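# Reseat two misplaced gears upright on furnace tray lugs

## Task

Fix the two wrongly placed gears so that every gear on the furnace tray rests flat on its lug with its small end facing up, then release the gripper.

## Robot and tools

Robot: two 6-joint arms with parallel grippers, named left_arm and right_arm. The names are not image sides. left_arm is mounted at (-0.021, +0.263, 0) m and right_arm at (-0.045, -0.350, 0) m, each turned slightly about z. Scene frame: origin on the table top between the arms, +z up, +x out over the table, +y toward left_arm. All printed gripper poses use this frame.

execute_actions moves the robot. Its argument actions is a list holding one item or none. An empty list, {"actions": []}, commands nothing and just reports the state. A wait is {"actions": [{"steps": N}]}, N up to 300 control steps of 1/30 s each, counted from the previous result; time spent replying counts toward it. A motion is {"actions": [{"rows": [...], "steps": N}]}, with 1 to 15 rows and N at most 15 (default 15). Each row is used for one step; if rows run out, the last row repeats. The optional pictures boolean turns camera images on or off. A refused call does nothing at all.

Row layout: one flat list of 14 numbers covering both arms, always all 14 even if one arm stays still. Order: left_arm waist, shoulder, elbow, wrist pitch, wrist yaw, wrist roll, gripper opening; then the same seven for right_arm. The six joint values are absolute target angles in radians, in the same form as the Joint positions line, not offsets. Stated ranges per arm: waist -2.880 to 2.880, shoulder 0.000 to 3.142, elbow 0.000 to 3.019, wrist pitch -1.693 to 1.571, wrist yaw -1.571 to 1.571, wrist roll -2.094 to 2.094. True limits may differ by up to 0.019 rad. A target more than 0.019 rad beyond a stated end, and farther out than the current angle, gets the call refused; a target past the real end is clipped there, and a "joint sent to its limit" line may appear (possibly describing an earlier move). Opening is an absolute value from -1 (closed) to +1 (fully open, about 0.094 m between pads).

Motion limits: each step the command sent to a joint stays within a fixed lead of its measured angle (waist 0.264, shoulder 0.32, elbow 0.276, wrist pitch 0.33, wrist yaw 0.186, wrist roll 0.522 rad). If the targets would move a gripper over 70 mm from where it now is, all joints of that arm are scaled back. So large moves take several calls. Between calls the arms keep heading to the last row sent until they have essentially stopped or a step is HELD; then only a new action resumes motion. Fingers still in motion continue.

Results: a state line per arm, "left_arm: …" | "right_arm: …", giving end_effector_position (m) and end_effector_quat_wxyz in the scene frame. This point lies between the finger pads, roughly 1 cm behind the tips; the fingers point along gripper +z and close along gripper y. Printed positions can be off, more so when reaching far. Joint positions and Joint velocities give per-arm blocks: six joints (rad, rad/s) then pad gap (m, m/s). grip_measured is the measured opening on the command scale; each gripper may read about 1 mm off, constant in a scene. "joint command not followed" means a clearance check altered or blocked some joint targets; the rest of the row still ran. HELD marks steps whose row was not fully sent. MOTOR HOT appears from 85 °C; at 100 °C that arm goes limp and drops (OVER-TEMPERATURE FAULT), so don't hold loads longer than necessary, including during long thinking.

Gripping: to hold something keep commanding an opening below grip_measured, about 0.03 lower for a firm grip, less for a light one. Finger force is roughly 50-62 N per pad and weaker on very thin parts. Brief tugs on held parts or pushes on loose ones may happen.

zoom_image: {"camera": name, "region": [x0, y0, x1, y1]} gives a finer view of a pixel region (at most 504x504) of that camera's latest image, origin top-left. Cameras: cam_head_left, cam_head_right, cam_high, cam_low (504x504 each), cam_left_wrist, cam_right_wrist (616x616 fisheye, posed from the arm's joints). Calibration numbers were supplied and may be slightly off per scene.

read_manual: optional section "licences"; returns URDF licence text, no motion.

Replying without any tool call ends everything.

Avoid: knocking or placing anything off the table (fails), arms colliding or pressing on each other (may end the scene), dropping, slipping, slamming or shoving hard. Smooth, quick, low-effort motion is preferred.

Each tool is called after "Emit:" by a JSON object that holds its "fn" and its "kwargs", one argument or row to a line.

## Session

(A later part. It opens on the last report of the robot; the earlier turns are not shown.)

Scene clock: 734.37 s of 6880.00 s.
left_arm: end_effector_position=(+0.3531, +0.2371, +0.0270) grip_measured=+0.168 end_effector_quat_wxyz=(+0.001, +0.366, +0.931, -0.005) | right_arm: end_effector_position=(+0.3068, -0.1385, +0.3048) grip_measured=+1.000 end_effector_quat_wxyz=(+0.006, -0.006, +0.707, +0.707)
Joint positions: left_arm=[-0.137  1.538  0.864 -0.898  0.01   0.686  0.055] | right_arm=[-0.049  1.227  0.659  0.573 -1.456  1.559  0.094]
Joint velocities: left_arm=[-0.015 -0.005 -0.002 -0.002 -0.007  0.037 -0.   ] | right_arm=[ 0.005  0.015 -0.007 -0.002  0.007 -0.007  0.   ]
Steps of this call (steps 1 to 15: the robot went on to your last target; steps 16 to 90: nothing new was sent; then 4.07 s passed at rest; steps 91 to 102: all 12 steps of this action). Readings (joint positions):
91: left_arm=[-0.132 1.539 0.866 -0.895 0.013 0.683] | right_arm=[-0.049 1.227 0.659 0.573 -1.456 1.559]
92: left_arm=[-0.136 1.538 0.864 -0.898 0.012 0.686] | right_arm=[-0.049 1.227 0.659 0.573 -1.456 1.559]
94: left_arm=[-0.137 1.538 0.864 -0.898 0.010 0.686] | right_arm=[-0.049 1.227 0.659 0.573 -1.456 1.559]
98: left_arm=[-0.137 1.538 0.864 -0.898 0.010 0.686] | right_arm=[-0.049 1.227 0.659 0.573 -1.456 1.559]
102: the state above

Gripped. Lift, then to handover pose.

Emit:
{"fn": "execute_actions", "kwargs": {
  "actions": [
    {"rows": [[-0.137,1.40,1.06,-1.15,0,0.7,0.05, -0.049,1.2145,0.66,0.58,-1.456,1.57,1]]}
  ],
  "pictures": false
}}

Emit:
{"fn": "execute_actions", "kwargs": {
  "actions": [
    {"rows": [[-0.3,1.2,1.0,-0.6,0.5,0.3,0.05, -0.049,1.2145,0.66,0.58,-1.456,1.57,1]]}
  ],
  "pictures": false
}}

Emit:
{"fn": "execute_actions", "kwargs": {
  "actions": [
    {"rows": [[-0.47,1.244,0.645,0.6,1.166,0,0.05, -0.049,1.2145,0.66,0.58,-1.456,1.57,1]]}
  ],
  "pictures": false
}}

Emit:
{"fn": "execute_actions", "kwargs": {
  "actions": [
    {"steps": 40}
  ]
}}

Scene clock: 757.23 s of 6880.00 s.
left_arm: end_effector_position=(+0.3732, +0.2371, +0.1382) grip_measured=+0.052 end_effector_quat_wxyz=(+0.038, +0.367, +0.929, +0.011) | right_arm: end_effector_position=(+0.3068, -0.1385, +0.3048) grip_measured=+1.000 end_effector_quat_wxyz=(+0.006, -0.006, +0.707, +0.707)
Joint positions: left_arm=[-0.137  1.382  1.029 -1.139  0.003  0.689  0.049] | right_arm=[-0.049  1.227  0.659  0.573 -1.456  1.559  0.094]
Joint velocities: left_arm=[-0.005  0.054  0.007 -0.066 -0.022 -0.022 -0.001] | right_arm=[-0.005 -0.015  0.017  0.017  0.066 -0.007  0.   ]
Steps of this call (steps 1 to 15: the robot went on to your last target; steps 16 to 90: nothing new was sent; then 19.37 s passed at rest; steps 91 to 105: all 15 steps of this action). Readings (joint positions):
91: left_arm=[-0.137 1.535 0.873 -0.915 0.010 0.688] | right_arm=[-0.049 1.227 0.659 0.573 -1.456 1.559]
92: left_arm=[-0.137 1.533 0.891 -0.954 0.011 0.689] | right_arm=[-0.049 1.227 0.659 0.573 -1.456 1.559]
94: left_arm=[-0.137 1.510 0.927 -1.033 0.005 0.689] | right_arm=[-0.049 1.227 0.659 0.573 -1.456 1.559]
98: left_arm=[-0.137 1.434 0.989 -1.123 0.003 0.689] | right_arm=[-0.049 1.227 0.659 0.573 -1.456 1.559]
105: the state above

Scene clock: 757.73 s of 6880.00 s.
left_arm: end_effector_position=(+0.4187, +0.0713, +0.2791) grip_measured=+0.052 end_effector_quat_wxyz=(+0.380, +0.345, +0.832, -0.210) | right_arm: end_effector_position=(+0.3068, -0.1385, +0.3048) grip_measured=+1.000 end_effector_quat_wxyz=(+0.006, -0.006, +0.707, +0.707)
Joint positions: left_arm=[-0.311  1.175  0.998 -0.612  0.501  0.338  0.049] | right_arm=[-0.049  1.227  0.659  0.573 -1.456  1.559  0.094]
Joint velocities: left_arm=[ 0.044  0.063 -0.012 -0.007 -0.037 -0.183 -0.001] | right_arm=[-0.015 -0.015 -0.017 -0.012 -0.081  0.022  0.   ]
Steps of this call (steps 1 to 15: all 15 steps of this action). Readings (joint positions):
1: left_arm=[-0.141 1.376 1.023 -1.107 0.053 0.654] | right_arm=[-0.049 1.227 0.659 0.573 -1.456 1.559]
2: left_arm=[-0.153 1.364 1.011 -1.039 0.113 0.612] | right_arm=[-0.049 1.227 0.659 0.573 -1.456 1.559]
4: left_arm=[-0.198 1.329 0.999 -0.912 0.234 0.544] | right_arm=[-0.049 1.227 0.659 0.573 -1.456 1.559]
8: left_arm=[-0.288 1.246 0.998 -0.673 0.480 0.425] | right_arm=[-0.049 1.227 0.659 0.573 -1.456 1.559]
15: the state above

Scene clock: 758.23 s of 6880.00 s.
left_arm: end_effector_position=(+0.2997, -0.0477, +0.2691) grip_measured=+0.052 end_effector_quat_wxyz=(+0.475, +0.495, +0.525, -0.504) | right_arm: end_effector_position=(+0.3068, -0.1385, +0.3048) grip_measured=+1.000 end_effector_quat_wxyz=(+0.006, -0.006, +0.707, +0.707)
Joint positions: left_arm=[-0.48   1.257  0.619  0.534  1.163  0.037  0.049] | right_arm=[-0.049  1.227  0.659  0.573 -1.456  1.559  0.094]
Joint velocities: left_arm=[ 0.063 -0.19  -0.002  0.945  0.081 -0.198 -0.   ] | right_arm=[-0.005  0.005  0.012 -0.007 -0.037 -0.022  0.   ]
Steps of this call (steps 1 to 15: all 15 steps of this action). Readings (joint positions):
1: left_arm=[-0.313 1.177 0.981 -0.580 0.540 0.314] | right_arm=[-0.049 1.227 0.659 0.573 -1.456 1.559]
2: left_arm=[-0.321 1.176 0.952 -0.520 0.588 0.286] | right_arm=[-0.049 1.227 0.659 0.573 -1.456 1.559]
4: left_arm=[-0.356 1.179 0.873 -0.410 0.687 0.237] | right_arm=[-0.049 1.227 0.659 0.573 -1.456 1.559]
8: left_arm=[-0.445 1.217 0.682 -0.065 1.026 0.122] | right_arm=[-0.049 1.227 0.659 0.573 -1.456 1.559]
15: the state above

Scene clock: 759.57 s of 6880.00 s.
left_arm: end_effector_position=(+0.2991, -0.0465, +0.2811) grip_measured=+0.052 end_effector_quat_wxyz=(+0.490, +0.498, +0.511, -0.501) | right_arm: end_effector_position=(+0.3068, -0.1385, +0.3048) grip_measured=+1.000 end_effector_quat_wxyz=(+0.006, -0.006, +0.707, +0.707)
Joint positions: left_arm=[-0.478  1.245  0.619  0.584  1.164  0.015  0.049] | right_arm=[-0.049  1.227  0.659  0.573 -1.456  1.559  0.094]
Joint velocities: left_arm=[-0.015 -0.015 -0.007 -0.007 -0.051  0.037  0.001] | right_arm=[-0.015 -0.024 -0.012  0.007 -0.051  0.037  0.   ]
Steps of this call (steps 1 to 30: the robot went on to your last target; steps 31 to 40: nothing new was sent). Readings (joint positions):
1: left_arm=[-0.479 1.252 0.619 0.558 1.164 0.033] | right_arm=[-0.049 1.227 0.659 0.573 -1.456 1.559]
2: left_arm=[-0.478 1.248 0.619 0.571 1.164 0.029] | right_arm=[-0.049 1.227 0.659 0.573 -1.456 1.559]
4: left_arm=[-0.478 1.245 0.619 0.583 1.164 0.024] | right_arm=[-0.049 1.227 0.659 0.573 -1.456 1.559]
8: left_arm=[-0.478 1.245 0.619 0.584 1.164 0.019] | right_arm=[-0.049 1.227 0.659 0.573 -1.456 1.559]
40: the state above
All arms were judged still, so your last target was given up. Only a new action makes them travel on or press farther. Fingers that are still opening or closing keep moving.
camera_calibration (this result's frames):
cam_left_wrist: T_world_to_cam=[[-0.999894, -0.00434886, 0.0138639, 0.298558], [-0.0136265, 0.611875, -0.790837, 0.255808], [-0.00504372, -0.790943, -0.61187, 0.259144], [0, 0, 0, 1]] pos_world=[0.303319, 0.0497438, 0.356725]
cam_right_wrist: T_world_to_cam=[[0.0138871, 0.0173346, -0.999753, 0.308109], [-0.805587, -0.592089, -0.0214562, 0.176441], [-0.592314, 0.805686, 0.00574214, 0.412974], [0, 0, 0, 1]] pos_world=[0.38247, -0.2336, 0.309448]

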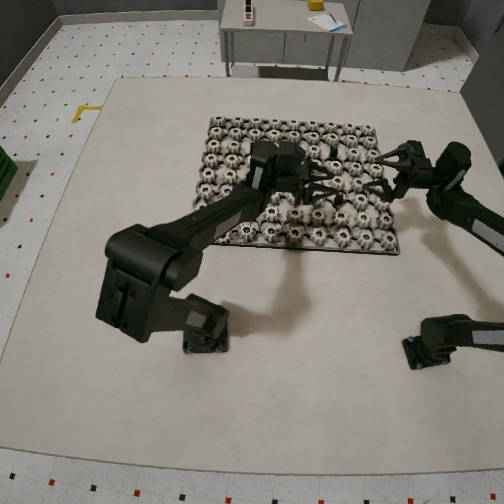

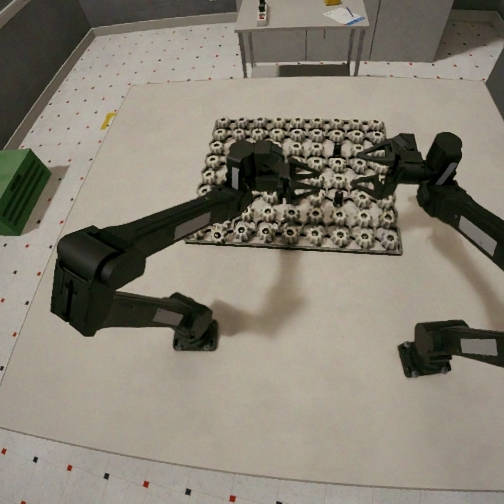

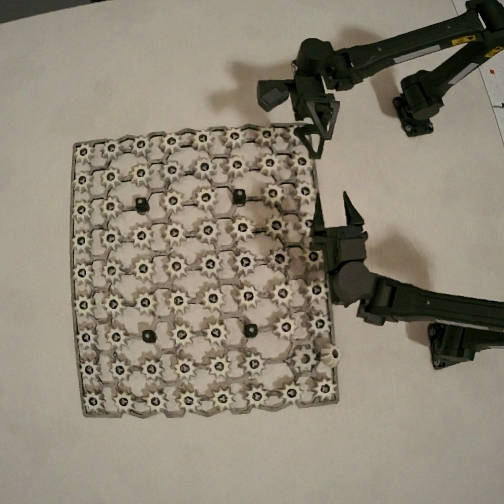

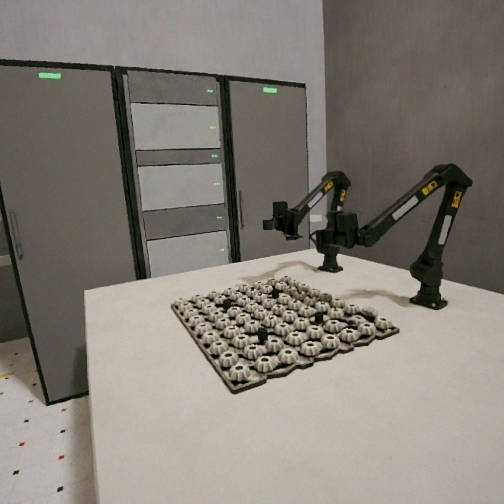

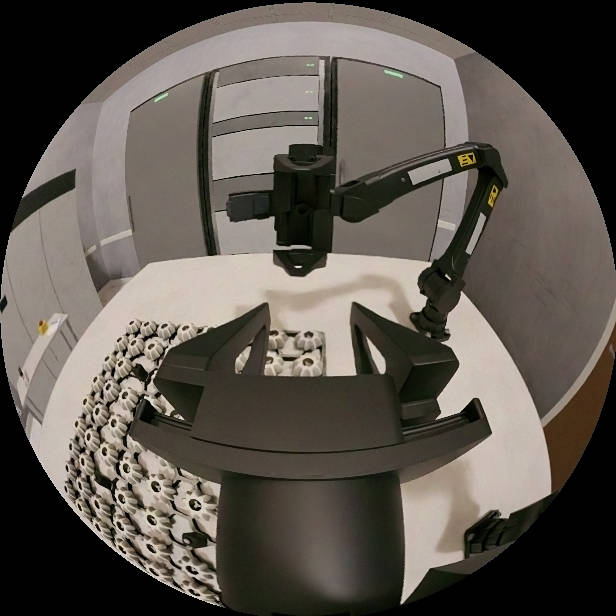

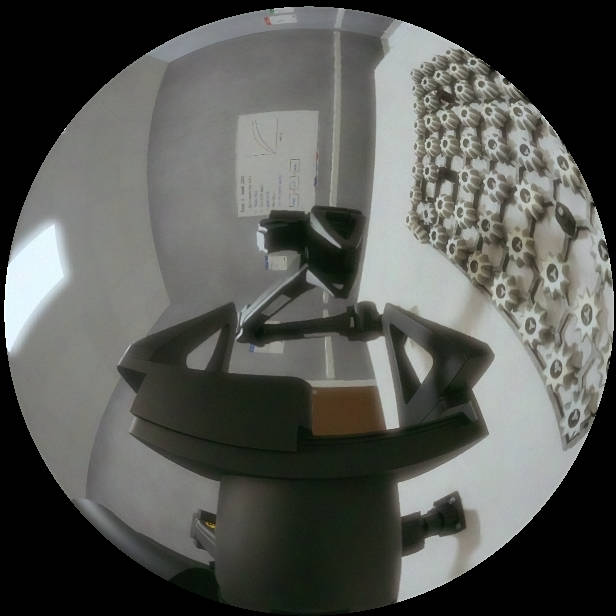

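Emit:
{"fn": "execute_actions", "kwargs": {
  "actions": [
    {"rows": [[-0.13,0.719,0.29,-0.40,0,0,0.5, -0.049,1.2145,0.66,0.58,-1.456,1.57,1]]}
  ],
  "pictures": false
}}

Emit:
{"fn": "execute_actions", "kwargs": {
  "actions": [
    {"steps": 40}
  ]
}}

Scene clock: 771.33 s of 6880.00 s.
left_arm: end_effector_position=(+0.2769, +0.2446, +0.0994) grip_measured=+0.498 end_effector_quat_wxyz=(+0.381, +0.032, +0.924, -0.018) | right_arm: end_effector_position=(+0.3068, -0.1385, +0.3048) grip_measured=+1.000 end_effector_quat_wxyz=(+0.006, -0.006, +0.707, +0.707)
Joint positions: left_arm=[-0.12   0.697  0.289 -0.381  0.024  0.013  0.07 ] | right_arm=[-0.049  1.227  0.659  0.573 -1.456  1.559  0.094]
Joint velocities: left_arm=[-0.015  0.288  0.007 -0.281 -0.652  0.037  0.001] | right_arm=[-0.015 -0.015 -0.002 -0.007  0.037 -0.037  0.   ]
Steps of this call (steps 1 to 90: nothing new was sent; then 8.27 s passed at rest; steps 91 to 105: all 15 steps of this action). Readings (joint positions):
91: left_arm=[-0.470 1.233 0.607 0.556 1.119 0.015] | right_arm=[-0.049 1.227 0.659 0.573 -1.456 1.559]
92: left_arm=[-0.447 1.201 0.578 0.503 1.066 0.015] | right_arm=[-0.049 1.227 0.659 0.573 -1.456 1.559]
94: left_arm=[-0.367 1.108 0.492 0.397 0.966 0.015] | right_arm=[-0.049 1.227 0.659 0.573 -1.456 1.559]
98: left_arm=[-0.175 0.839 0.340 0.068 0.647 0.014] | right_arm=[-0.049 1.227 0.659 0.573 -1.456 1.559]
105: the state above

Scene clock: 772.67 s of 6880.00 s.
left_arm: end_effector_position=(+0.2743, +0.2483, +0.0919) grip_measured=+0.498 end_effector_quat_wxyz=(+0.366, +0.028, +0.930, -0.008) | right_arm: end_effector_position=(+0.3068, -0.1385, +0.3048) grip_measured=+1.000 end_effector_quat_wxyz=(+0.006, -0.006, +0.707, +0.707)
Joint positions: left_arm=[-0.12   0.717  0.289 -0.393  0.003  0.013  0.07 ] | right_arm=[-0.049  1.227  0.659  0.573 -1.456  1.559  0.094]
Joint velocities: left_arm=[ 0.015  0.005  0.002 -0.007  0.022 -0.066  0.001] | right_arm=[-0.005 -0.005 -0.007 -0.017  0.037 -0.022  0.   ]
Steps of this call (steps 1 to 30: the robot went on to your last target; steps 31 to 40: nothing new was sent). Readings (joint positions):
1: left_arm=[-0.120 0.707 0.289 -0.387 0.011 0.013] | right_arm=[-0.049 1.227 0.659 0.573 -1.456 1.559]
2: left_arm=[-0.120 0.713 0.289 -0.390 0.005 0.013] | right_arm=[-0.049 1.227 0.659 0.573 -1.456 1.559]
4: left_arm=[-0.120 0.717 0.289 -0.393 0.003 0.013] | right_arm=[-0.049 1.227 0.659 0.573 -1.456 1.559]
8: left_arm=[-0.120 0.717 0.289 -0.393 0.003 0.013] | right_arm=[-0.049 1.227 0.659 0.573 -1.456 1.559]
40: the state above
All arms were judged still, so your last target was given up. Only a new action makes them travel on or press farther. Fingers that are still opening or closing keep moving.
camera_calibration (this result's frames):
cam_left_wrist: T_world_to_cam=[[-0.0639488, -0.997833, -0.0155011, 0.270332], [-0.992045, 0.0652503, -0.107652, 0.266733], [0.10843, 0.00849359, -0.994068, 0.181889], [0, 0, 0, 1]] pos_world=[0.262176, 0.250797, 0.213715]
cam_right_wrist: T_world_to_cam=[[0.0138871, 0.0173346, -0.999753, 0.308109], [-0.805587, -0.592089, -0.0214562, 0.176441], [-0.592314, 0.805686, 0.00574214, 0.412974], [0, 0, 0, 1]] pos_world=[0.38247, -0.2336, 0.309448]

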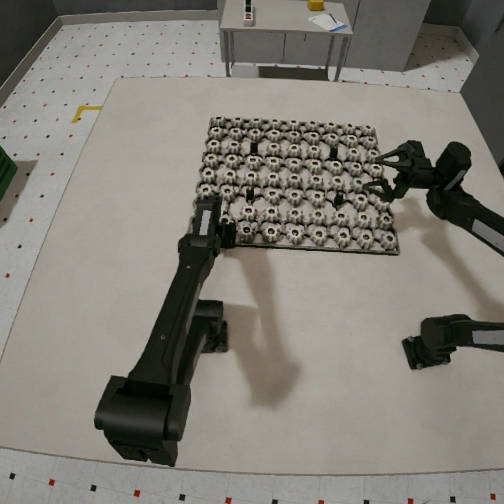

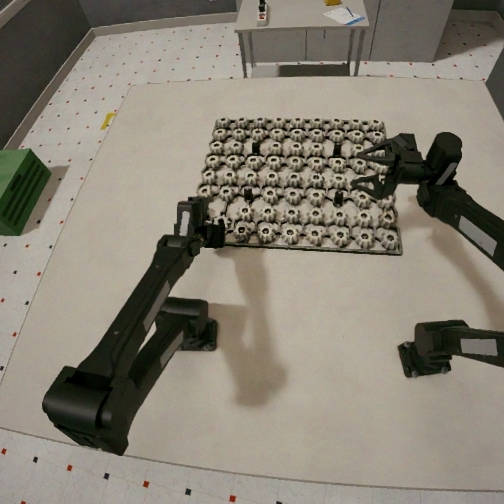

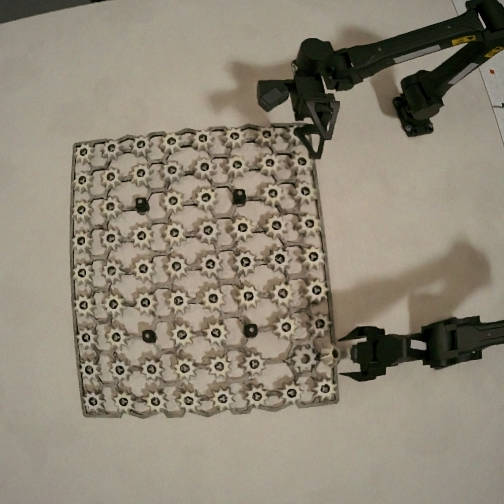

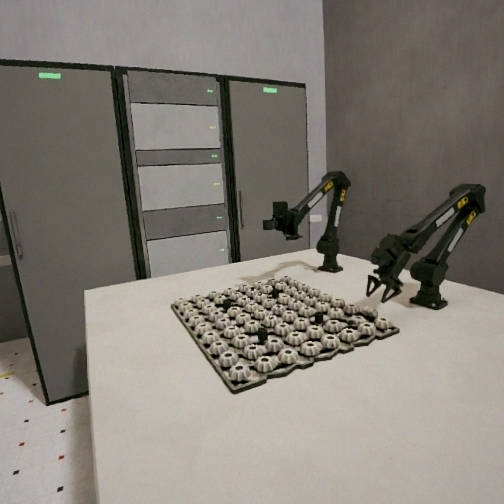

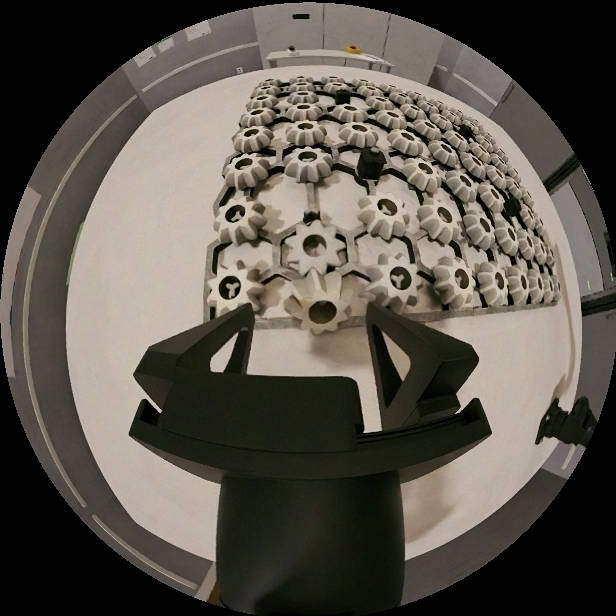

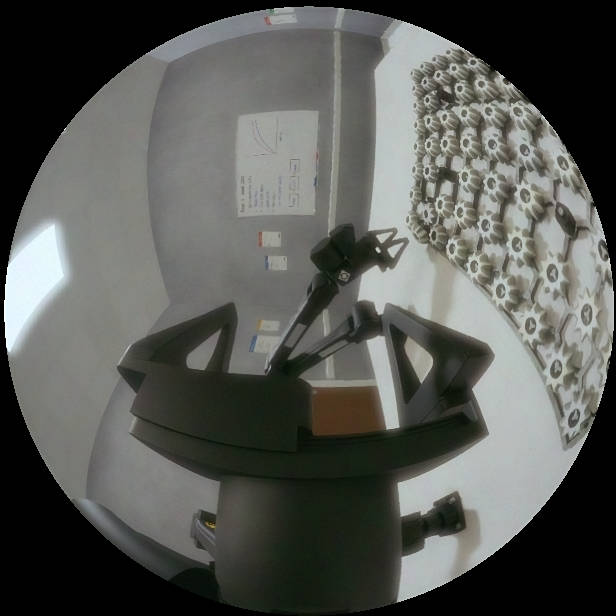

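Emit:
{"fn": "execute_actions", "kwargs": {
  "actions": [
    {"rows": [[-0.15,0.997,0.57,-0.67,0,0,0.5, -0.049,1.2145,0.66,0.58,-1.456,1.57,1]]}
  ],
  "pictures": false
}}

Emit:
{"fn": "execute_actions", "kwargs": {
  "actions": [
    {"rows": [[-0.15,1.055,0.485,-0.575,0,0,0.5, -0.049,1.2145,0.66,0.58,-1.456,1.57,1],[-0.15,1.055,0.485,-0.575,0,0,0.5, -0.049,1.2145,0.66,0.58,-1.456,1.57,1],[-0.15,1.055,0.485,-0.575,0,0,0.5, -0.049,1.2145,0.66,0.58,-1.456,1.57,1],[-0.15,1.055,0.485,-0.575,0,0,0.5, -0.049,1.2145,0.66,0.58,-1.456,1.57,1],[-0.15,1.055,0.485,-0.575,0,0,0.5, -0.049,1.2145,0.66,0.58,-1.456,1.57,1],[-0.15,1.112,0.445,-0.465,0,0,0.5, -0.049,1.2145,0.66,0.58,-1.456,1.57,1]]}
  ],
  "pictures": false
}}

Emit:
{"fn": "execute_actions", "kwargs": {
  "actions": [
    {"steps": 15}
  ]
}}

Scene clock: 799.37 s of 6880.00 s.
left_arm: end_effector_position=(+0.3030, +0.2397, +0.0953) grip_measured=+0.498 end_effector_quat_wxyz=(+0.222, +0.040, +0.974, -0.007) | right_arm: end_effector_position=(+0.3068, -0.1385, +0.3048) grip_measured=+1.000 end_effector_quat_wxyz=(+0.006, -0.006, +0.707, +0.707)
Joint positions: left_arm=[-0.143  1.006  0.545 -0.661  0.002  0.013  0.07 ] | right_arm=[-0.049  1.227  0.659  0.573 -1.456  1.559  0.094]
Joint velocities: left_arm=[-0.005 -0.024  0.002 -0.007  0.037  0.037 -0.   ] | right_arm=[-0.005  0.005 -0.002 -0.012  0.007  0.022  0.   ]
Steps of this call (steps 1 to 90: nothing new was sent; then 23.20 s passed at rest; steps 91 to 105: all 15 steps of this action). Readings (joint positions):
91: left_arm=[-0.122 0.736 0.311 -0.447 0.002 0.013] | right_arm=[-0.049 1.227 0.659 0.573 -1.456 1.559]
92: left_arm=[-0.127 0.791 0.358 -0.540 0.002 0.013] | right_arm=[-0.049 1.227 0.659 0.573 -1.456 1.559]
94: left_arm=[-0.137 0.930 0.461 -0.626 0.002 0.013] | right_arm=[-0.049 1.227 0.659 0.573 -1.456 1.559]
98: left_arm=[-0.143 1.032 0.545 -0.646 0.002 0.013] | right_arm=[-0.049 1.227 0.659 0.573 -1.456 1.559]
105: the state above

Scene clock: 799.87 s of 6880.00 s.
left_arm: end_effector_position=(+0.2948, +0.2403, +0.0401) grip_measured=+0.498 end_effector_quat_wxyz=(+0.210, +0.040, +0.977, -0.007) | right_arm: end_effector_position=(+0.3068, -0.1385, +0.3048) grip_measured=+1.000 end_effector_quat_wxyz=(+0.006, -0.006, +0.707, +0.707)
Joint positions: left_arm=[-0.143  1.114  0.447 -0.48   0.002  0.013  0.07 ] | right_arm=[-0.049  1.227  0.659  0.573 -1.456  1.559  0.094]
Joint velocities: left_arm=[ 0.005 -0.005 -0.002  0.066  0.081 -0.007 -0.001] | right_arm=[-0.005 -0.005 -0.012  0.002  0.007 -0.022  0.   ]
Steps of this call (steps 1 to 15: all 15 steps of this action). Readings (joint positions):
1: left_arm=[-0.143 1.007 0.539 -0.647 0.002 0.013] | right_arm=[-0.049 1.227 0.659 0.573 -1.456 1.559]
2: left_arm=[-0.143 1.011 0.529 -0.620 0.002 0.013] | right_arm=[-0.049 1.227 0.659 0.573 -1.456 1.559]
4: left_arm=[-0.143 1.027 0.509 -0.596 0.002 0.013] | right_arm=[-0.049 1.227 0.659 0.573 -1.456 1.559]
8: left_arm=[-0.143 1.076 0.465 -0.511 0.002 0.013] | right_arm=[-0.049 1.227 0.659 0.573 -1.456 1.559]
15: the state above

Scene clock: 800.37 s of 6880.00 s.
left_arm: end_effector_position=(+0.2952, +0.2403, +0.0402) grip_measured=+0.498 end_effector_quat_wxyz=(+0.211, +0.040, +0.977, -0.007) | right_arm: end_effector_position=(+0.3068, -0.1385, +0.3048) grip_measured=+1.000 end_effector_quat_wxyz=(+0.006, -0.006, +0.707, +0.707)
Joint positions: left_arm=[-0.143  1.114  0.447 -0.479  0.002  0.013  0.07 ] | right_arm=[-0.049  1.227  0.659  0.573 -1.456  1.559  0.094]
Joint velocities: left_arm=[-0.005 -0.005  0.007  0.002  0.081 -0.095  0.001] | right_arm=[-0.005  0.005 -0.002 -0.017  0.037  0.051  0.   ]
Steps of this call (steps 1 to 15: the robot went on to your last target). Readings (joint positions):
1: left_arm=[-0.143 1.114 0.447 -0.480 0.002 0.013] | right_arm=[-0.049 1.227 0.659 0.573 -1.456 1.559]
2: left_arm=[-0.143 1.114 0.447 -0.479 0.002 0.013] | right_arm=[-0.049 1.227 0.659 0.573 -1.456 1.559]
4: left_arm=[-0.143 1.114 0.447 -0.479 0.002 0.013] | right_arm=[-0.049 1.227 0.659 0.573 -1.456 1.559]
8: left_arm=[-0.143 1.114 0.447 -0.479 0.002 0.013] | right_arm=[-0.049 1.227 0.659 0.573 -1.456 1.559]
15: the state above
All arms were judged still, so your last target was given up. Only a new action makes them travel on or press farther. Fingers that are still opening or closing keep moving.
camera_calibration (this result's frames):
cam_left_wrist: T_world_to_cam=[[-0.0901314, -0.995879, -0.0100547, 0.269917], [-0.972904, 0.0858847, 0.214667, 0.258852], [-0.212919, 0.0291305, -0.976636, 0.217506], [0, 0, 0, 1]] pos_world=[0.322477, 0.240238, 0.159571]
cam_right_wrist: T_world_to_cam=[[0.0138871, 0.0173346, -0.999753, 0.308109], [-0.805587, -0.592089, -0.0214562, 0.176441], [-0.592314, 0.805686, 0.00574214, 0.412974], [0, 0, 0, 1]] pos_world=[0.38247, -0.2336, 0.309448]

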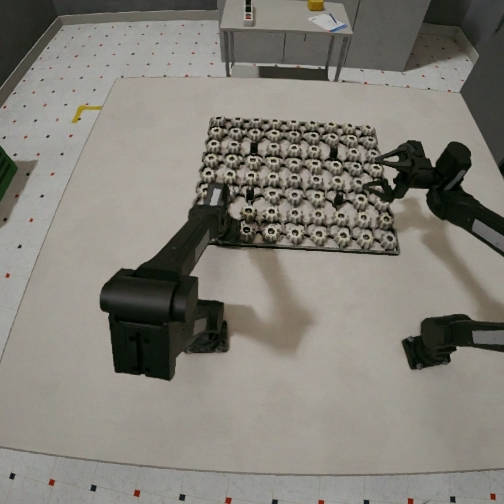

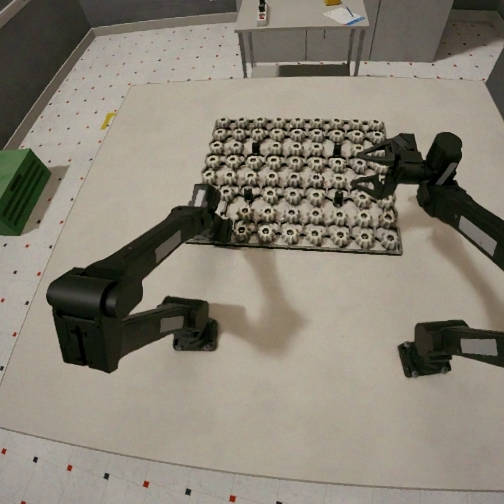

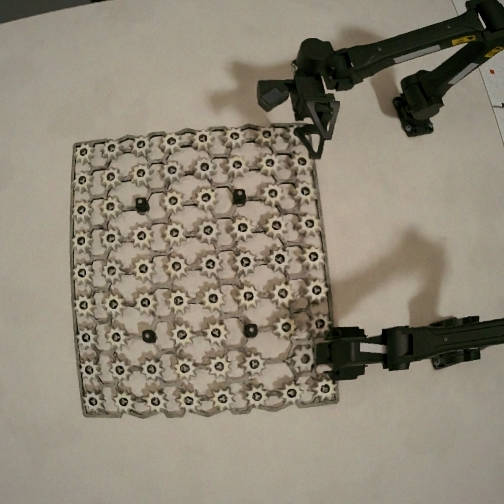

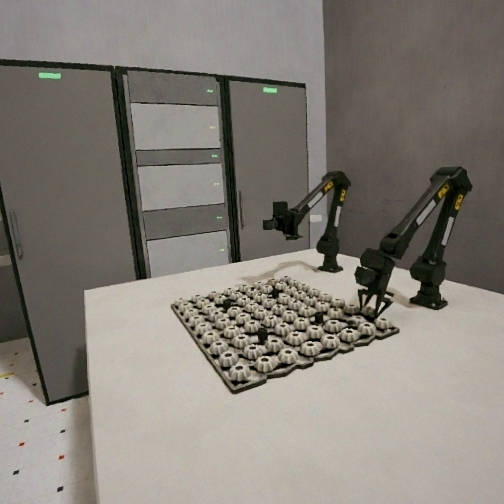

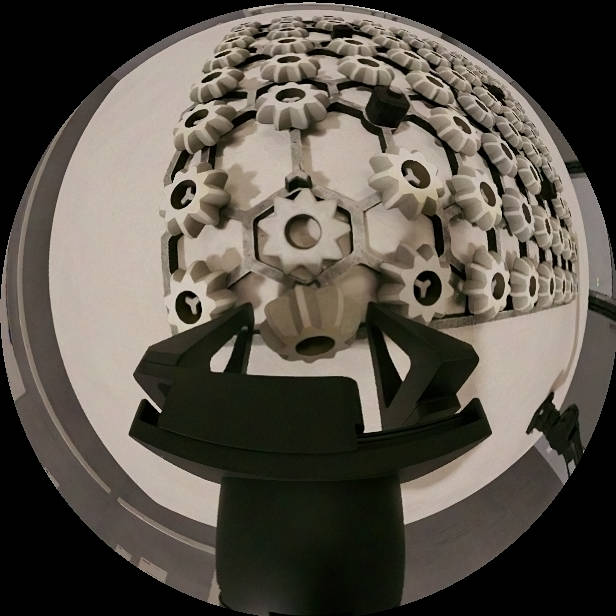

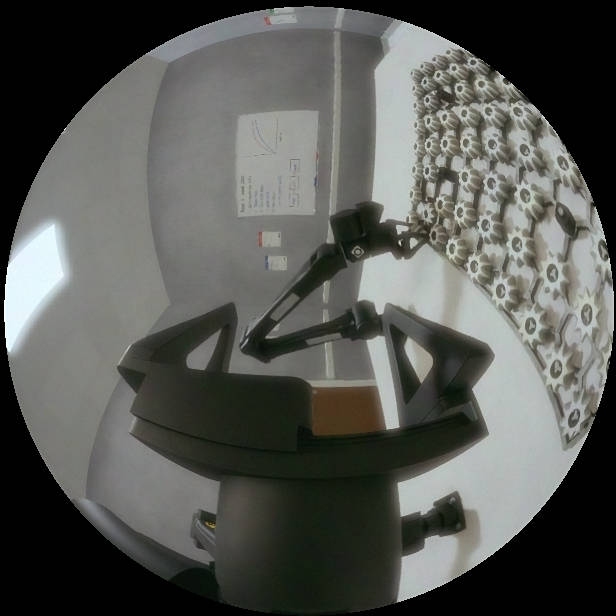

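Emit:
{"fn": "execute_actions", "kwargs": {
  "actions": [
    {"rows": [[-0.15,1.135,0.435,-0.44,0,0,0.5, -0.049,1.2145,0.66,0.58,-1.456,1.57,1],[-0.15,1.135,0.435,-0.44,0,0,0.5, -0.049,1.2145,0.66,0.58,-1.456,1.57,1],[-0.15,1.135,0.435,-0.44,0,0,0.5, -0.049,1.2145,0.66,0.58,-1.456,1.57,1],[-0.15,1.135,0.435,-0.44,0,0,0.5, -0.049,1.2145,0.66,0.58,-1.456,1.57,1],[-0.15,1.135,0.435,-0.44,0,0,0.5, -0.049,1.2145,0.66,0.58,-1.456,1.57,1],[-0.15,1.135,0.435,-0.44,0,0,0.5, -0.049,1.2145,0.66,0.58,-1.456,1.57,1],[-0.15,1.135,0.435,-0.44,0,0,0.5, -0.049,1.2145,0.66,0.58,-1.456,1.57,1],[-0.15,1.135,0.435,-0.44,0,0,0.5, -0.049,1.2145,0.66,0.58,-1.456,1.57,1],[-0.15,1.135,0.435,-0.44,0,0,0.05, -0.049,1.2145,0.66,0.58,-1.456,1.57,1]]}
  ],
  "pictures": false
}}

Emit:
{"fn": "execute_actions", "kwargs": {
  "actions": [
    {"rows": [[-0.15,1.0,0.58,-0.67,0,0,0.05, -0.049,1.2145,0.66,0.58,-1.456,1.57,1]]}
  ],
  "pictures": false
}}

Emit:
{"fn": "execute_actions", "kwargs": {
  "actions": [
    {"rows": [[0.35,1.1,1.1,-0.9,0,0.78,0.05, -0.049,1.2145,0.66,0.58,-1.456,1.57,1]]}
  ],
  "pictures": false
}}

Emit:
{"fn": "execute_actions", "kwargs": {
  "actions": [
    {"steps": 15}
  ],
  "pictures": false
}}

Emit:
{"fn": "execute_actions", "kwargs": {
  "actions": [
    {"rows": [[0.35,1.3,1.03,-1.0,0,0.78,0.05, -0.049,1.2145,0.66,0.58,-1.456,1.57,1],[0.35,1.3,1.03,-1.0,0,0.78,0.05, -0.049,1.2145,0.66,0.58,-1.456,1.57,1],[0.35,1.3,1.03,-1.0,0,0.78,0.05, -0.049,1.2145,0.66,0.58,-1.456,1.57,1],[0.35,1.3,1.03,-1.0,0,0.78,0.05, -0.049,1.2145,0.66,0.58,-1.456,1.57,1],[0.35,1.4,1.02,-1.06,0,0.78,0.05, -0.049,1.2145,0.66,0.58,-1.456,1.57,1],[0.35,1.4,1.02,-1.06,0,0.78,0.05, -0.049,1.2145,0.66,0.58,-1.456,1.57,1],[0.35,1.4,1.02,-1.06,0,0.78,0.05, -0.049,1.2145,0.66,0.58,-1.456,1.57,1],[0.35,1.4,1.02,-1.06,0,0.78,0.05, -0.049,1.2145,0.66,0.58,-1.456,1.57,1],[0.35,1.47,1.01,-1.09,0,0.78,0.05, -0.049,1.2145,0.66,0.58,-1.456,1.57,1]]}
  ],
  "pictures": false
}}

Emit:
{"fn": "execute_actions", "kwargs": {
  "actions": [
    {"rows": [[0.35,1.51,0.96,-1.0,0,0.78,0.05, -0.049,1.2145,0.66,0.58,-1.456,1.57,1],[0.35,1.51,0.96,-1.0,0,0.78,0.05, -0.049,1.2145,0.66,0.58,-1.456,1.57,1],[0.35,1.51,0.96,-1.0,0,0.78,0.05, -0.049,1.2145,0.66,0.58,-1.456,1.57,1],[0.35,1.51,0.96,-1.0,0,0.78,0.05, -0.049,1.2145,0.66,0.58,-1.456,1.57,1],[0.35,1.535,0.94,-0.96,0,0.78,0.05, -0.049,1.2145,0.66,0.58,-1.456,1.57,1],[0.35,1.535,0.94,-0.96,0,0.78,0.05, -0.049,1.2145,0.66,0.58,-1.456,1.57,1],[0.35,1.535,0.94,-0.96,0,0.78,0.05, -0.049,1.2145,0.66,0.58,-1.456,1.57,1],[0.35,1.535,0.94,-0.96,0,0.78,0.05, -0.049,1.2145,0.66,0.58,-1.456,1.57,1],[0.35,1.556,0.925,-0.92,0,0.78,0.05, -0.049,1.2145,0.66,0.58,-1.456,1.57,1],[0.35,1.556,0.925,-0.92,0,0.78,0.05, -0.049,1.2145,0.66,0.58,-1.456,1.57,1],[0.35,1.556,0.925,-0.92,0,0.78,0.05, -0.049,1.2145,0.66,0.58,-1.456,1.57,1],[0.35,1.556,0.925,-0.92,0,0.78,0.05, -0.049,1.2145,0.66,0.58,-1.456,1.57,1],[0.35,1.58,0.91,-0.885,0,0.78,0.05, -0.049,1.2145,0.66,0.58,-1.456,1.57,1]]}
  ],
  "pictures": false
}}

Emit:
{"fn": "execute_actions", "kwargs": {
  "actions": [
    {"steps": 12}
  ]
}}

Scene clock: 842.90 s of 6880.00 s.
left_arm: end_effector_position=(+0.2994, +0.2402, +0.0401) grip_measured=+0.181 end_effector_quat_wxyz=(+0.219, +0.040, +0.975, -0.007) | right_arm: end_effector_position=(+0.3068, -0.1385, +0.3048) grip_measured=+1.000 end_effector_quat_wxyz=(+0.006, -0.006, +0.707, +0.707)
Joint positions: left_arm=[-0.143  1.121  0.446 -0.454  0.001  0.012  0.055] | right_arm=[-0.049  1.227  0.659  0.573 -1.456  1.559  0.094]
Joint velocities: left_arm=[-0.015  0.005 -0.002 -0.002 -0.007 -0.022  0.   ] | right_arm=[-0.015 -0.005 -0.007  0.007 -0.007 -0.081  0.   ]
Steps of this call (steps 1 to 90: nothing new was sent; then 39.03 s passed at rest; steps 91 to 105: all 15 steps of this action). Readings (joint positions):
91: left_arm=[-0.143 1.114 0.447 -0.474 0.002 0.013] | right_arm=[-0.049 1.227 0.659 0.573 -1.456 1.559]
92: left_arm=[-0.143 1.115 0.446 -0.467 0.002 0.013] | right_arm=[-0.049 1.227 0.659 0.573 -1.456 1.559]
94: left_arm=[-0.143 1.118 0.446 -0.458 0.002 0.013] | right_arm=[-0.049 1.227 0.659 0.573 -1.456 1.559]
98: left_arm=[-0.143 1.121 0.446 -0.454 0.002 0.013] | right_arm=[-0.049 1.227 0.659 0.573 -1.456 1.559]
105: the state above

Scene clock: 843.40 s of 6880.00 s.
left_arm: end_effector_position=(+0.2892, +0.2409, +0.0816) grip_measured=+0.181 end_effector_quat_wxyz=(+0.205, +0.040, +0.978, -0.006) | right_arm: end_effector_position=(+0.3068, -0.1385, +0.3048) grip_measured=+1.000 end_effector_quat_wxyz=(+0.006, -0.006, +0.707, +0.707)
Joint positions: left_arm=[-0.143  1.003  0.513 -0.667  0.001  0.012  0.055] | right_arm=[-0.049  1.227  0.659  0.573 -1.456  1.559  0.094]
Joint velocities: left_arm=[ 0.015 -0.005  0.002 -0.002 -0.081 -0.037 -0.001] | right_arm=[ 0.005  0.005 -0.022  0.002 -0.037 -0.037  0.   ]
Steps of this call (steps 1 to 15: all 15 steps of this action). Readings (joint positions):
1: left_arm=[-0.143 1.115 0.456 -0.490 0.001 0.012] | right_arm=[-0.049 1.227 0.659 0.573 -1.456 1.559]
2: left_arm=[-0.143 1.101 0.470 -0.558 0.001 0.012] | right_arm=[-0.049 1.227 0.659 0.573 -1.456 1.559]
4: left_arm=[-0.143 1.056 0.486 -0.635 0.001 0.012] | right_arm=[-0.049 1.227 0.659 0.573 -1.456 1.559]
8: left_arm=[-0.143 1.004 0.506 -0.663 0.001 0.012] | right_arm=[-0.049 1.227 0.659 0.573 -1.456 1.559]
15: the state above

Scene clock: 843.90 s of 6880.00 s.
left_arm: end_effector_position=(+0.3183, +0.4055, +0.1580) grip_measured=+0.181 end_effector_quat_wxyz=(+0.170, +0.085, +0.978, +0.090) | right_arm: end_effector_position=(+0.3068, -0.1385, +0.3048) grip_measured=+1.000 end_effector_quat_wxyz=(+0.006, -0.006, +0.707, +0.707)
Joint positions: left_arm=[ 0.325  1.1    0.799 -0.882  0.     0.572  0.055] | right_arm=[-0.049  1.227  0.659  0.573 -1.456  1.559  0.094]
Joint velocities: left_arm=[ 0.19   0.005  0.579 -0.081  0.051  0.549 -0.   ] | right_arm=[-0.005  0.005 -0.007 -0.012  0.051  0.051  0.   ]
Steps of this call (steps 1 to 15: all 15 steps of this action). Readings (joint positions):
1: left_arm=[-0.131 1.007 0.522 -0.692 0.008 0.056] | right_arm=[-0.049 1.227 0.659 0.573 -1.456 1.559]
2: left_arm=[-0.101 1.019 0.542 -0.739 0.012 0.111] | right_arm=[-0.049 1.227 0.659 0.573 -1.456 1.559]
4: left_arm=[-0.014 1.048 0.582 -0.798 0.011 0.212] | right_arm=[-0.049 1.227 0.659 0.573 -1.456 1.559]
8: left_arm=[0.164 1.088 0.660 -0.847 0.006 0.382] | right_arm=[-0.049 1.227 0.659 0.573 -1.456 1.559]
15: the state above

Scene clock: 844.40 s of 6880.00 s.
left_arm: end_effector_position=(+0.3749, +0.4368, +0.2727) grip_measured=+0.180 end_effector_quat_wxyz=(+0.251, +0.159, +0.940, +0.165) | right_arm: end_effector_position=(+0.3068, -0.1385, +0.3048) grip_measured=+1.000 end_effector_quat_wxyz=(+0.006, -0.006, +0.707, +0.707)
Joint positions: left_arm=[ 0.341  1.1    1.036 -0.896  0.     0.75   0.055] | right_arm=[-0.049  1.227  0.659  0.573 -1.456  1.559  0.094]
Joint velocities: left_arm=[ 0.005  0.005 -0.012 -0.002 -0.066  0.125  0.001] | right_arm=[-0.005 -0.005 -0.012  0.002  0.022 -0.081  0.   ]
Steps of this call (steps 1 to 15: the robot went on to your last target). Readings (joint positions):
1: left_arm=[0.331 1.100 0.820 -0.884 0.000 0.590] | right_arm=[-0.049 1.227 0.659 0.573 -1.456 1.559]
2: left_arm=[0.334 1.100 0.841 -0.886 0.000 0.606] | right_arm=[-0.049 1.227 0.659 0.573 -1.456 1.559]
4: left_arm=[0.337 1.100 0.882 -0.889 0.000 0.636] | right_arm=[-0.049 1.227 0.659 0.573 -1.456 1.559]
8: left_arm=[0.337 1.100 0.962 -0.895 0.000 0.694] | right_arm=[-0.049 1.227 0.659 0.573 -1.456 1.559]
15: the state above

Scene clock: 844.90 s of 6880.00 s.
left_arm: end_effector_position=(+0.3322, +0.4180, +0.0687) grip_measured=+0.180 end_effector_quat_wxyz=(-0.024, +0.174, +0.984, -0.016) | right_arm: end_effector_position=(+0.3068, -0.1385, +0.3048) grip_measured=+1.000 end_effector_quat_wxyz=(+0.006, -0.006, +0.707, +0.707)
Joint positions: left_arm=[ 0.341  1.527  0.983 -1.084  0.     0.764  0.055] | right_arm=[-0.049  1.227  0.659  0.573 -1.456  1.559  0.094]
Joint velocities: left_arm=[-0.005 -0.024 -0.002 -0.095  0.007  0.007 -0.001] | right_arm=[-0.015  0.015 -0.002 -0.002 -0.037  0.037  0.   ]
Steps of this call (steps 1 to 15: all 15 steps of this action). Readings (joint positions):
1: left_arm=[0.341 1.111 1.036 -0.911 0.000 0.752] | right_arm=[-0.049 1.227 0.659 0.573 -1.456 1.559]
2: left_arm=[0.341 1.128 1.039 -0.933 0.000 0.753] | right_arm=[-0.049 1.227 0.659 0.573 -1.456 1.559]
4: left_arm=[0.341 1.193 1.038 -0.970 0.000 0.757] | right_arm=[-0.049 1.227 0.659 0.573 -1.456 1.559]
8: left_arm=[0.341 1.375 1.031 -1.033 0.000 0.760] | right_arm=[-0.049 1.227 0.659 0.573 -1.456 1.559]
15: the state above

Scene clock: 845.40 s of 6880.00 s.
left_arm: end_effector_position=(+0.3416, +0.4221, +0.0340) grip_measured=+0.180 end_effector_quat_wxyz=(+0.008, +0.175, +0.985, +0.005) | right_arm: end_effector_position=(+0.3068, -0.1385, +0.3048) grip_measured=+1.000 end_effector_quat_wxyz=(+0.006, -0.006, +0.707, +0.707)
Joint positions: left_arm=[ 0.341  1.563  0.917 -0.906  0.     0.765  0.055] | right_arm=[-0.049  1.227  0.659  0.573 -1.456  1.559  0.094]
Joint velocities: left_arm=[-0.024  0.2   -0.105  0.193  0.037  0.081  0.   ] | right_arm=[0.005 0.015 0.002 0.007 0.022 0.007 0.   ]
Steps of this call (steps 1 to 15: all 15 steps of this action). Readings (joint positions):
1: left_arm=[0.341 1.526 0.979 -1.074 0.000 0.764] | right_arm=[-0.049 1.227 0.659 0.573 -1.456 1.559]
2: left_arm=[0.341 1.524 0.975 -1.049 0.000 0.764] | right_arm=[-0.049 1.227 0.659 0.573 -1.456 1.559]
4: left_arm=[0.341 1.524 0.968 -1.019 0.000 0.764] | right_arm=[-0.049 1.227 0.659 0.573 -1.456 1.559]
8: left_arm=[0.341 1.527 0.946 -0.975 0.000 0.765] | right_arm=[-0.049 1.227 0.659 0.573 -1.456 1.559]
15: the state above

Scene clock: 845.80 s of 6880.00 s.
left_arm: end_effector_position=(+0.3381, +0.4206, +0.0234) grip_measured=+0.180 end_effector_quat_wxyz=(+0.000, +0.175, +0.985, +0.000) | right_arm: end_effector_position=(+0.3068, -0.1385, +0.3048) grip_measured=+1.000 end_effector_quat_wxyz=(+0.006, -0.006, +0.707, +0.707)
Joint positions: left_arm=[ 0.341  1.583  0.907 -0.894  0.     0.765  0.055] | right_arm=[-0.049  1.227  0.659  0.573 -1.456  1.559  0.094]
Joint velocities: left_arm=[ 0.005 -0.015  0.012 -0.022 -0.022 -0.007  0.001] | right_arm=[ 0.005 -0.015  0.007 -0.022  0.037  0.022  0.   ]
Steps of this call (steps 1 to 12: the robot went on to your last target). Readings (joint positions):
1: left_arm=[0.341 1.570 0.914 -0.900 0.000 0.765] | right_arm=[-0.049 1.227 0.659 0.573 -1.456 1.559]
2: left_arm=[0.341 1.575 0.912 -0.897 0.000 0.765] | right_arm=[-0.049 1.227 0.659 0.573 -1.456 1.559]
4: left_arm=[0.341 1.582 0.909 -0.896 0.000 0.765] | right_arm=[-0.049 1.227 0.659 0.573 -1.456 1.559]
8: left_arm=[0.341 1.583 0.907 -0.895 0.000 0.765] | right_arm=[-0.049 1.227 0.659 0.573 -1.456 1.559]
12: the state above
camera_calibration (this result's frames):
cam_left_wrist: T_world_to_cam=[[-0.353338, -0.935491, -0.00298624, 0.51666], [-0.750191, 0.28144, 0.598335, 0.122233], [-0.558896, 0.213655, -0.80124, 0.24024], [0, 0, 0, 1]] pos_world=[0.408523, 0.397601, 0.120896]
cam_right_wrist: T_world_to_cam=[[0.0138871, 0.0173346, -0.999753, 0.308109], [-0.805587, -0.592089, -0.0214562, 0.176441], [-0.592314, 0.805686, 0.00574214, 0.412974], [0, 0, 0, 1]] pos_world=[0.38247, -0.2336, 0.309448]

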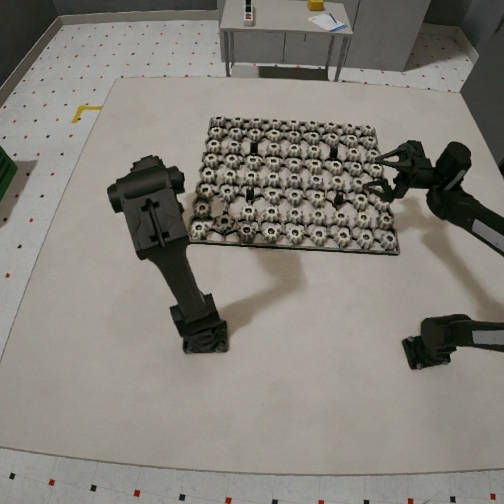

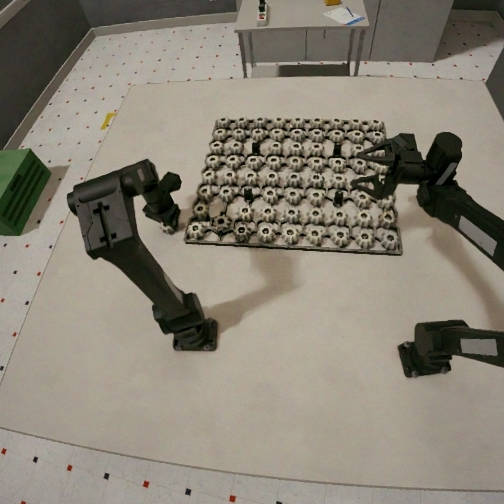

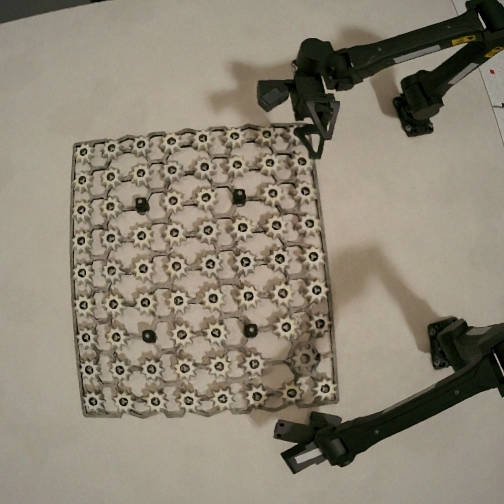

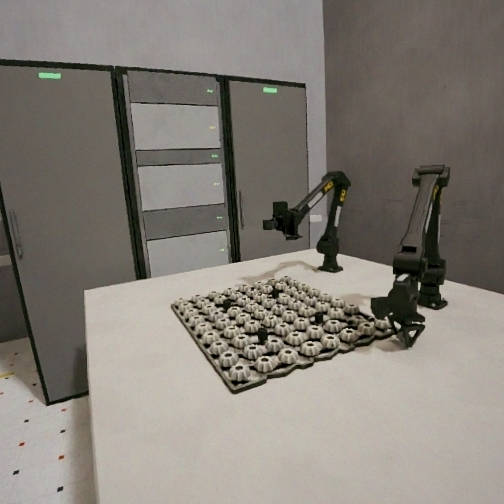

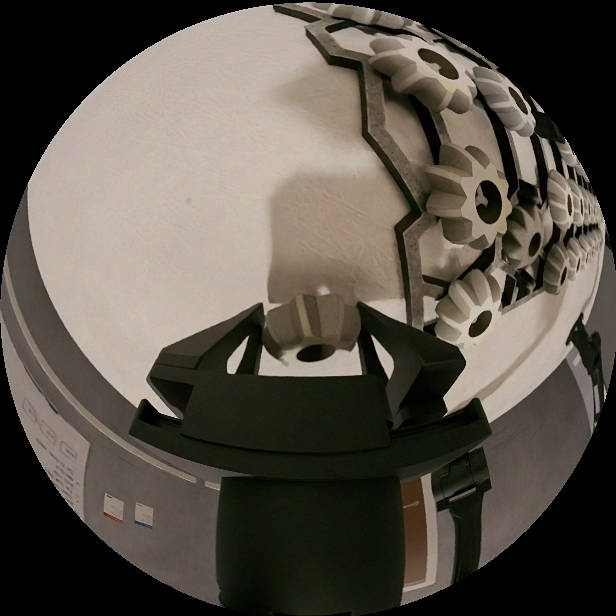

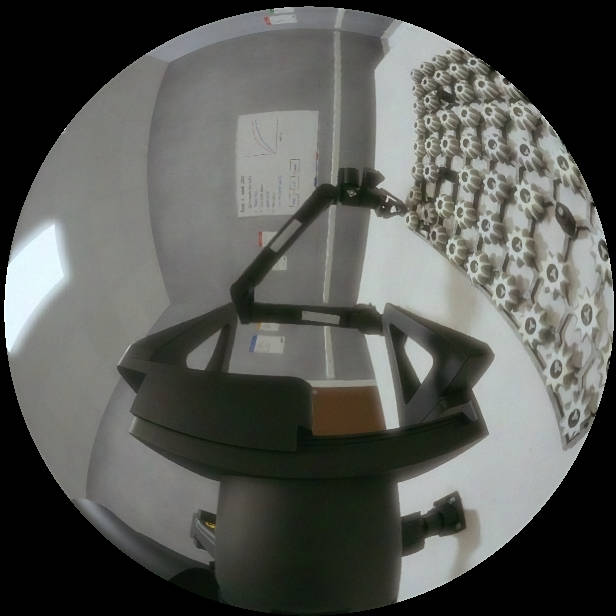

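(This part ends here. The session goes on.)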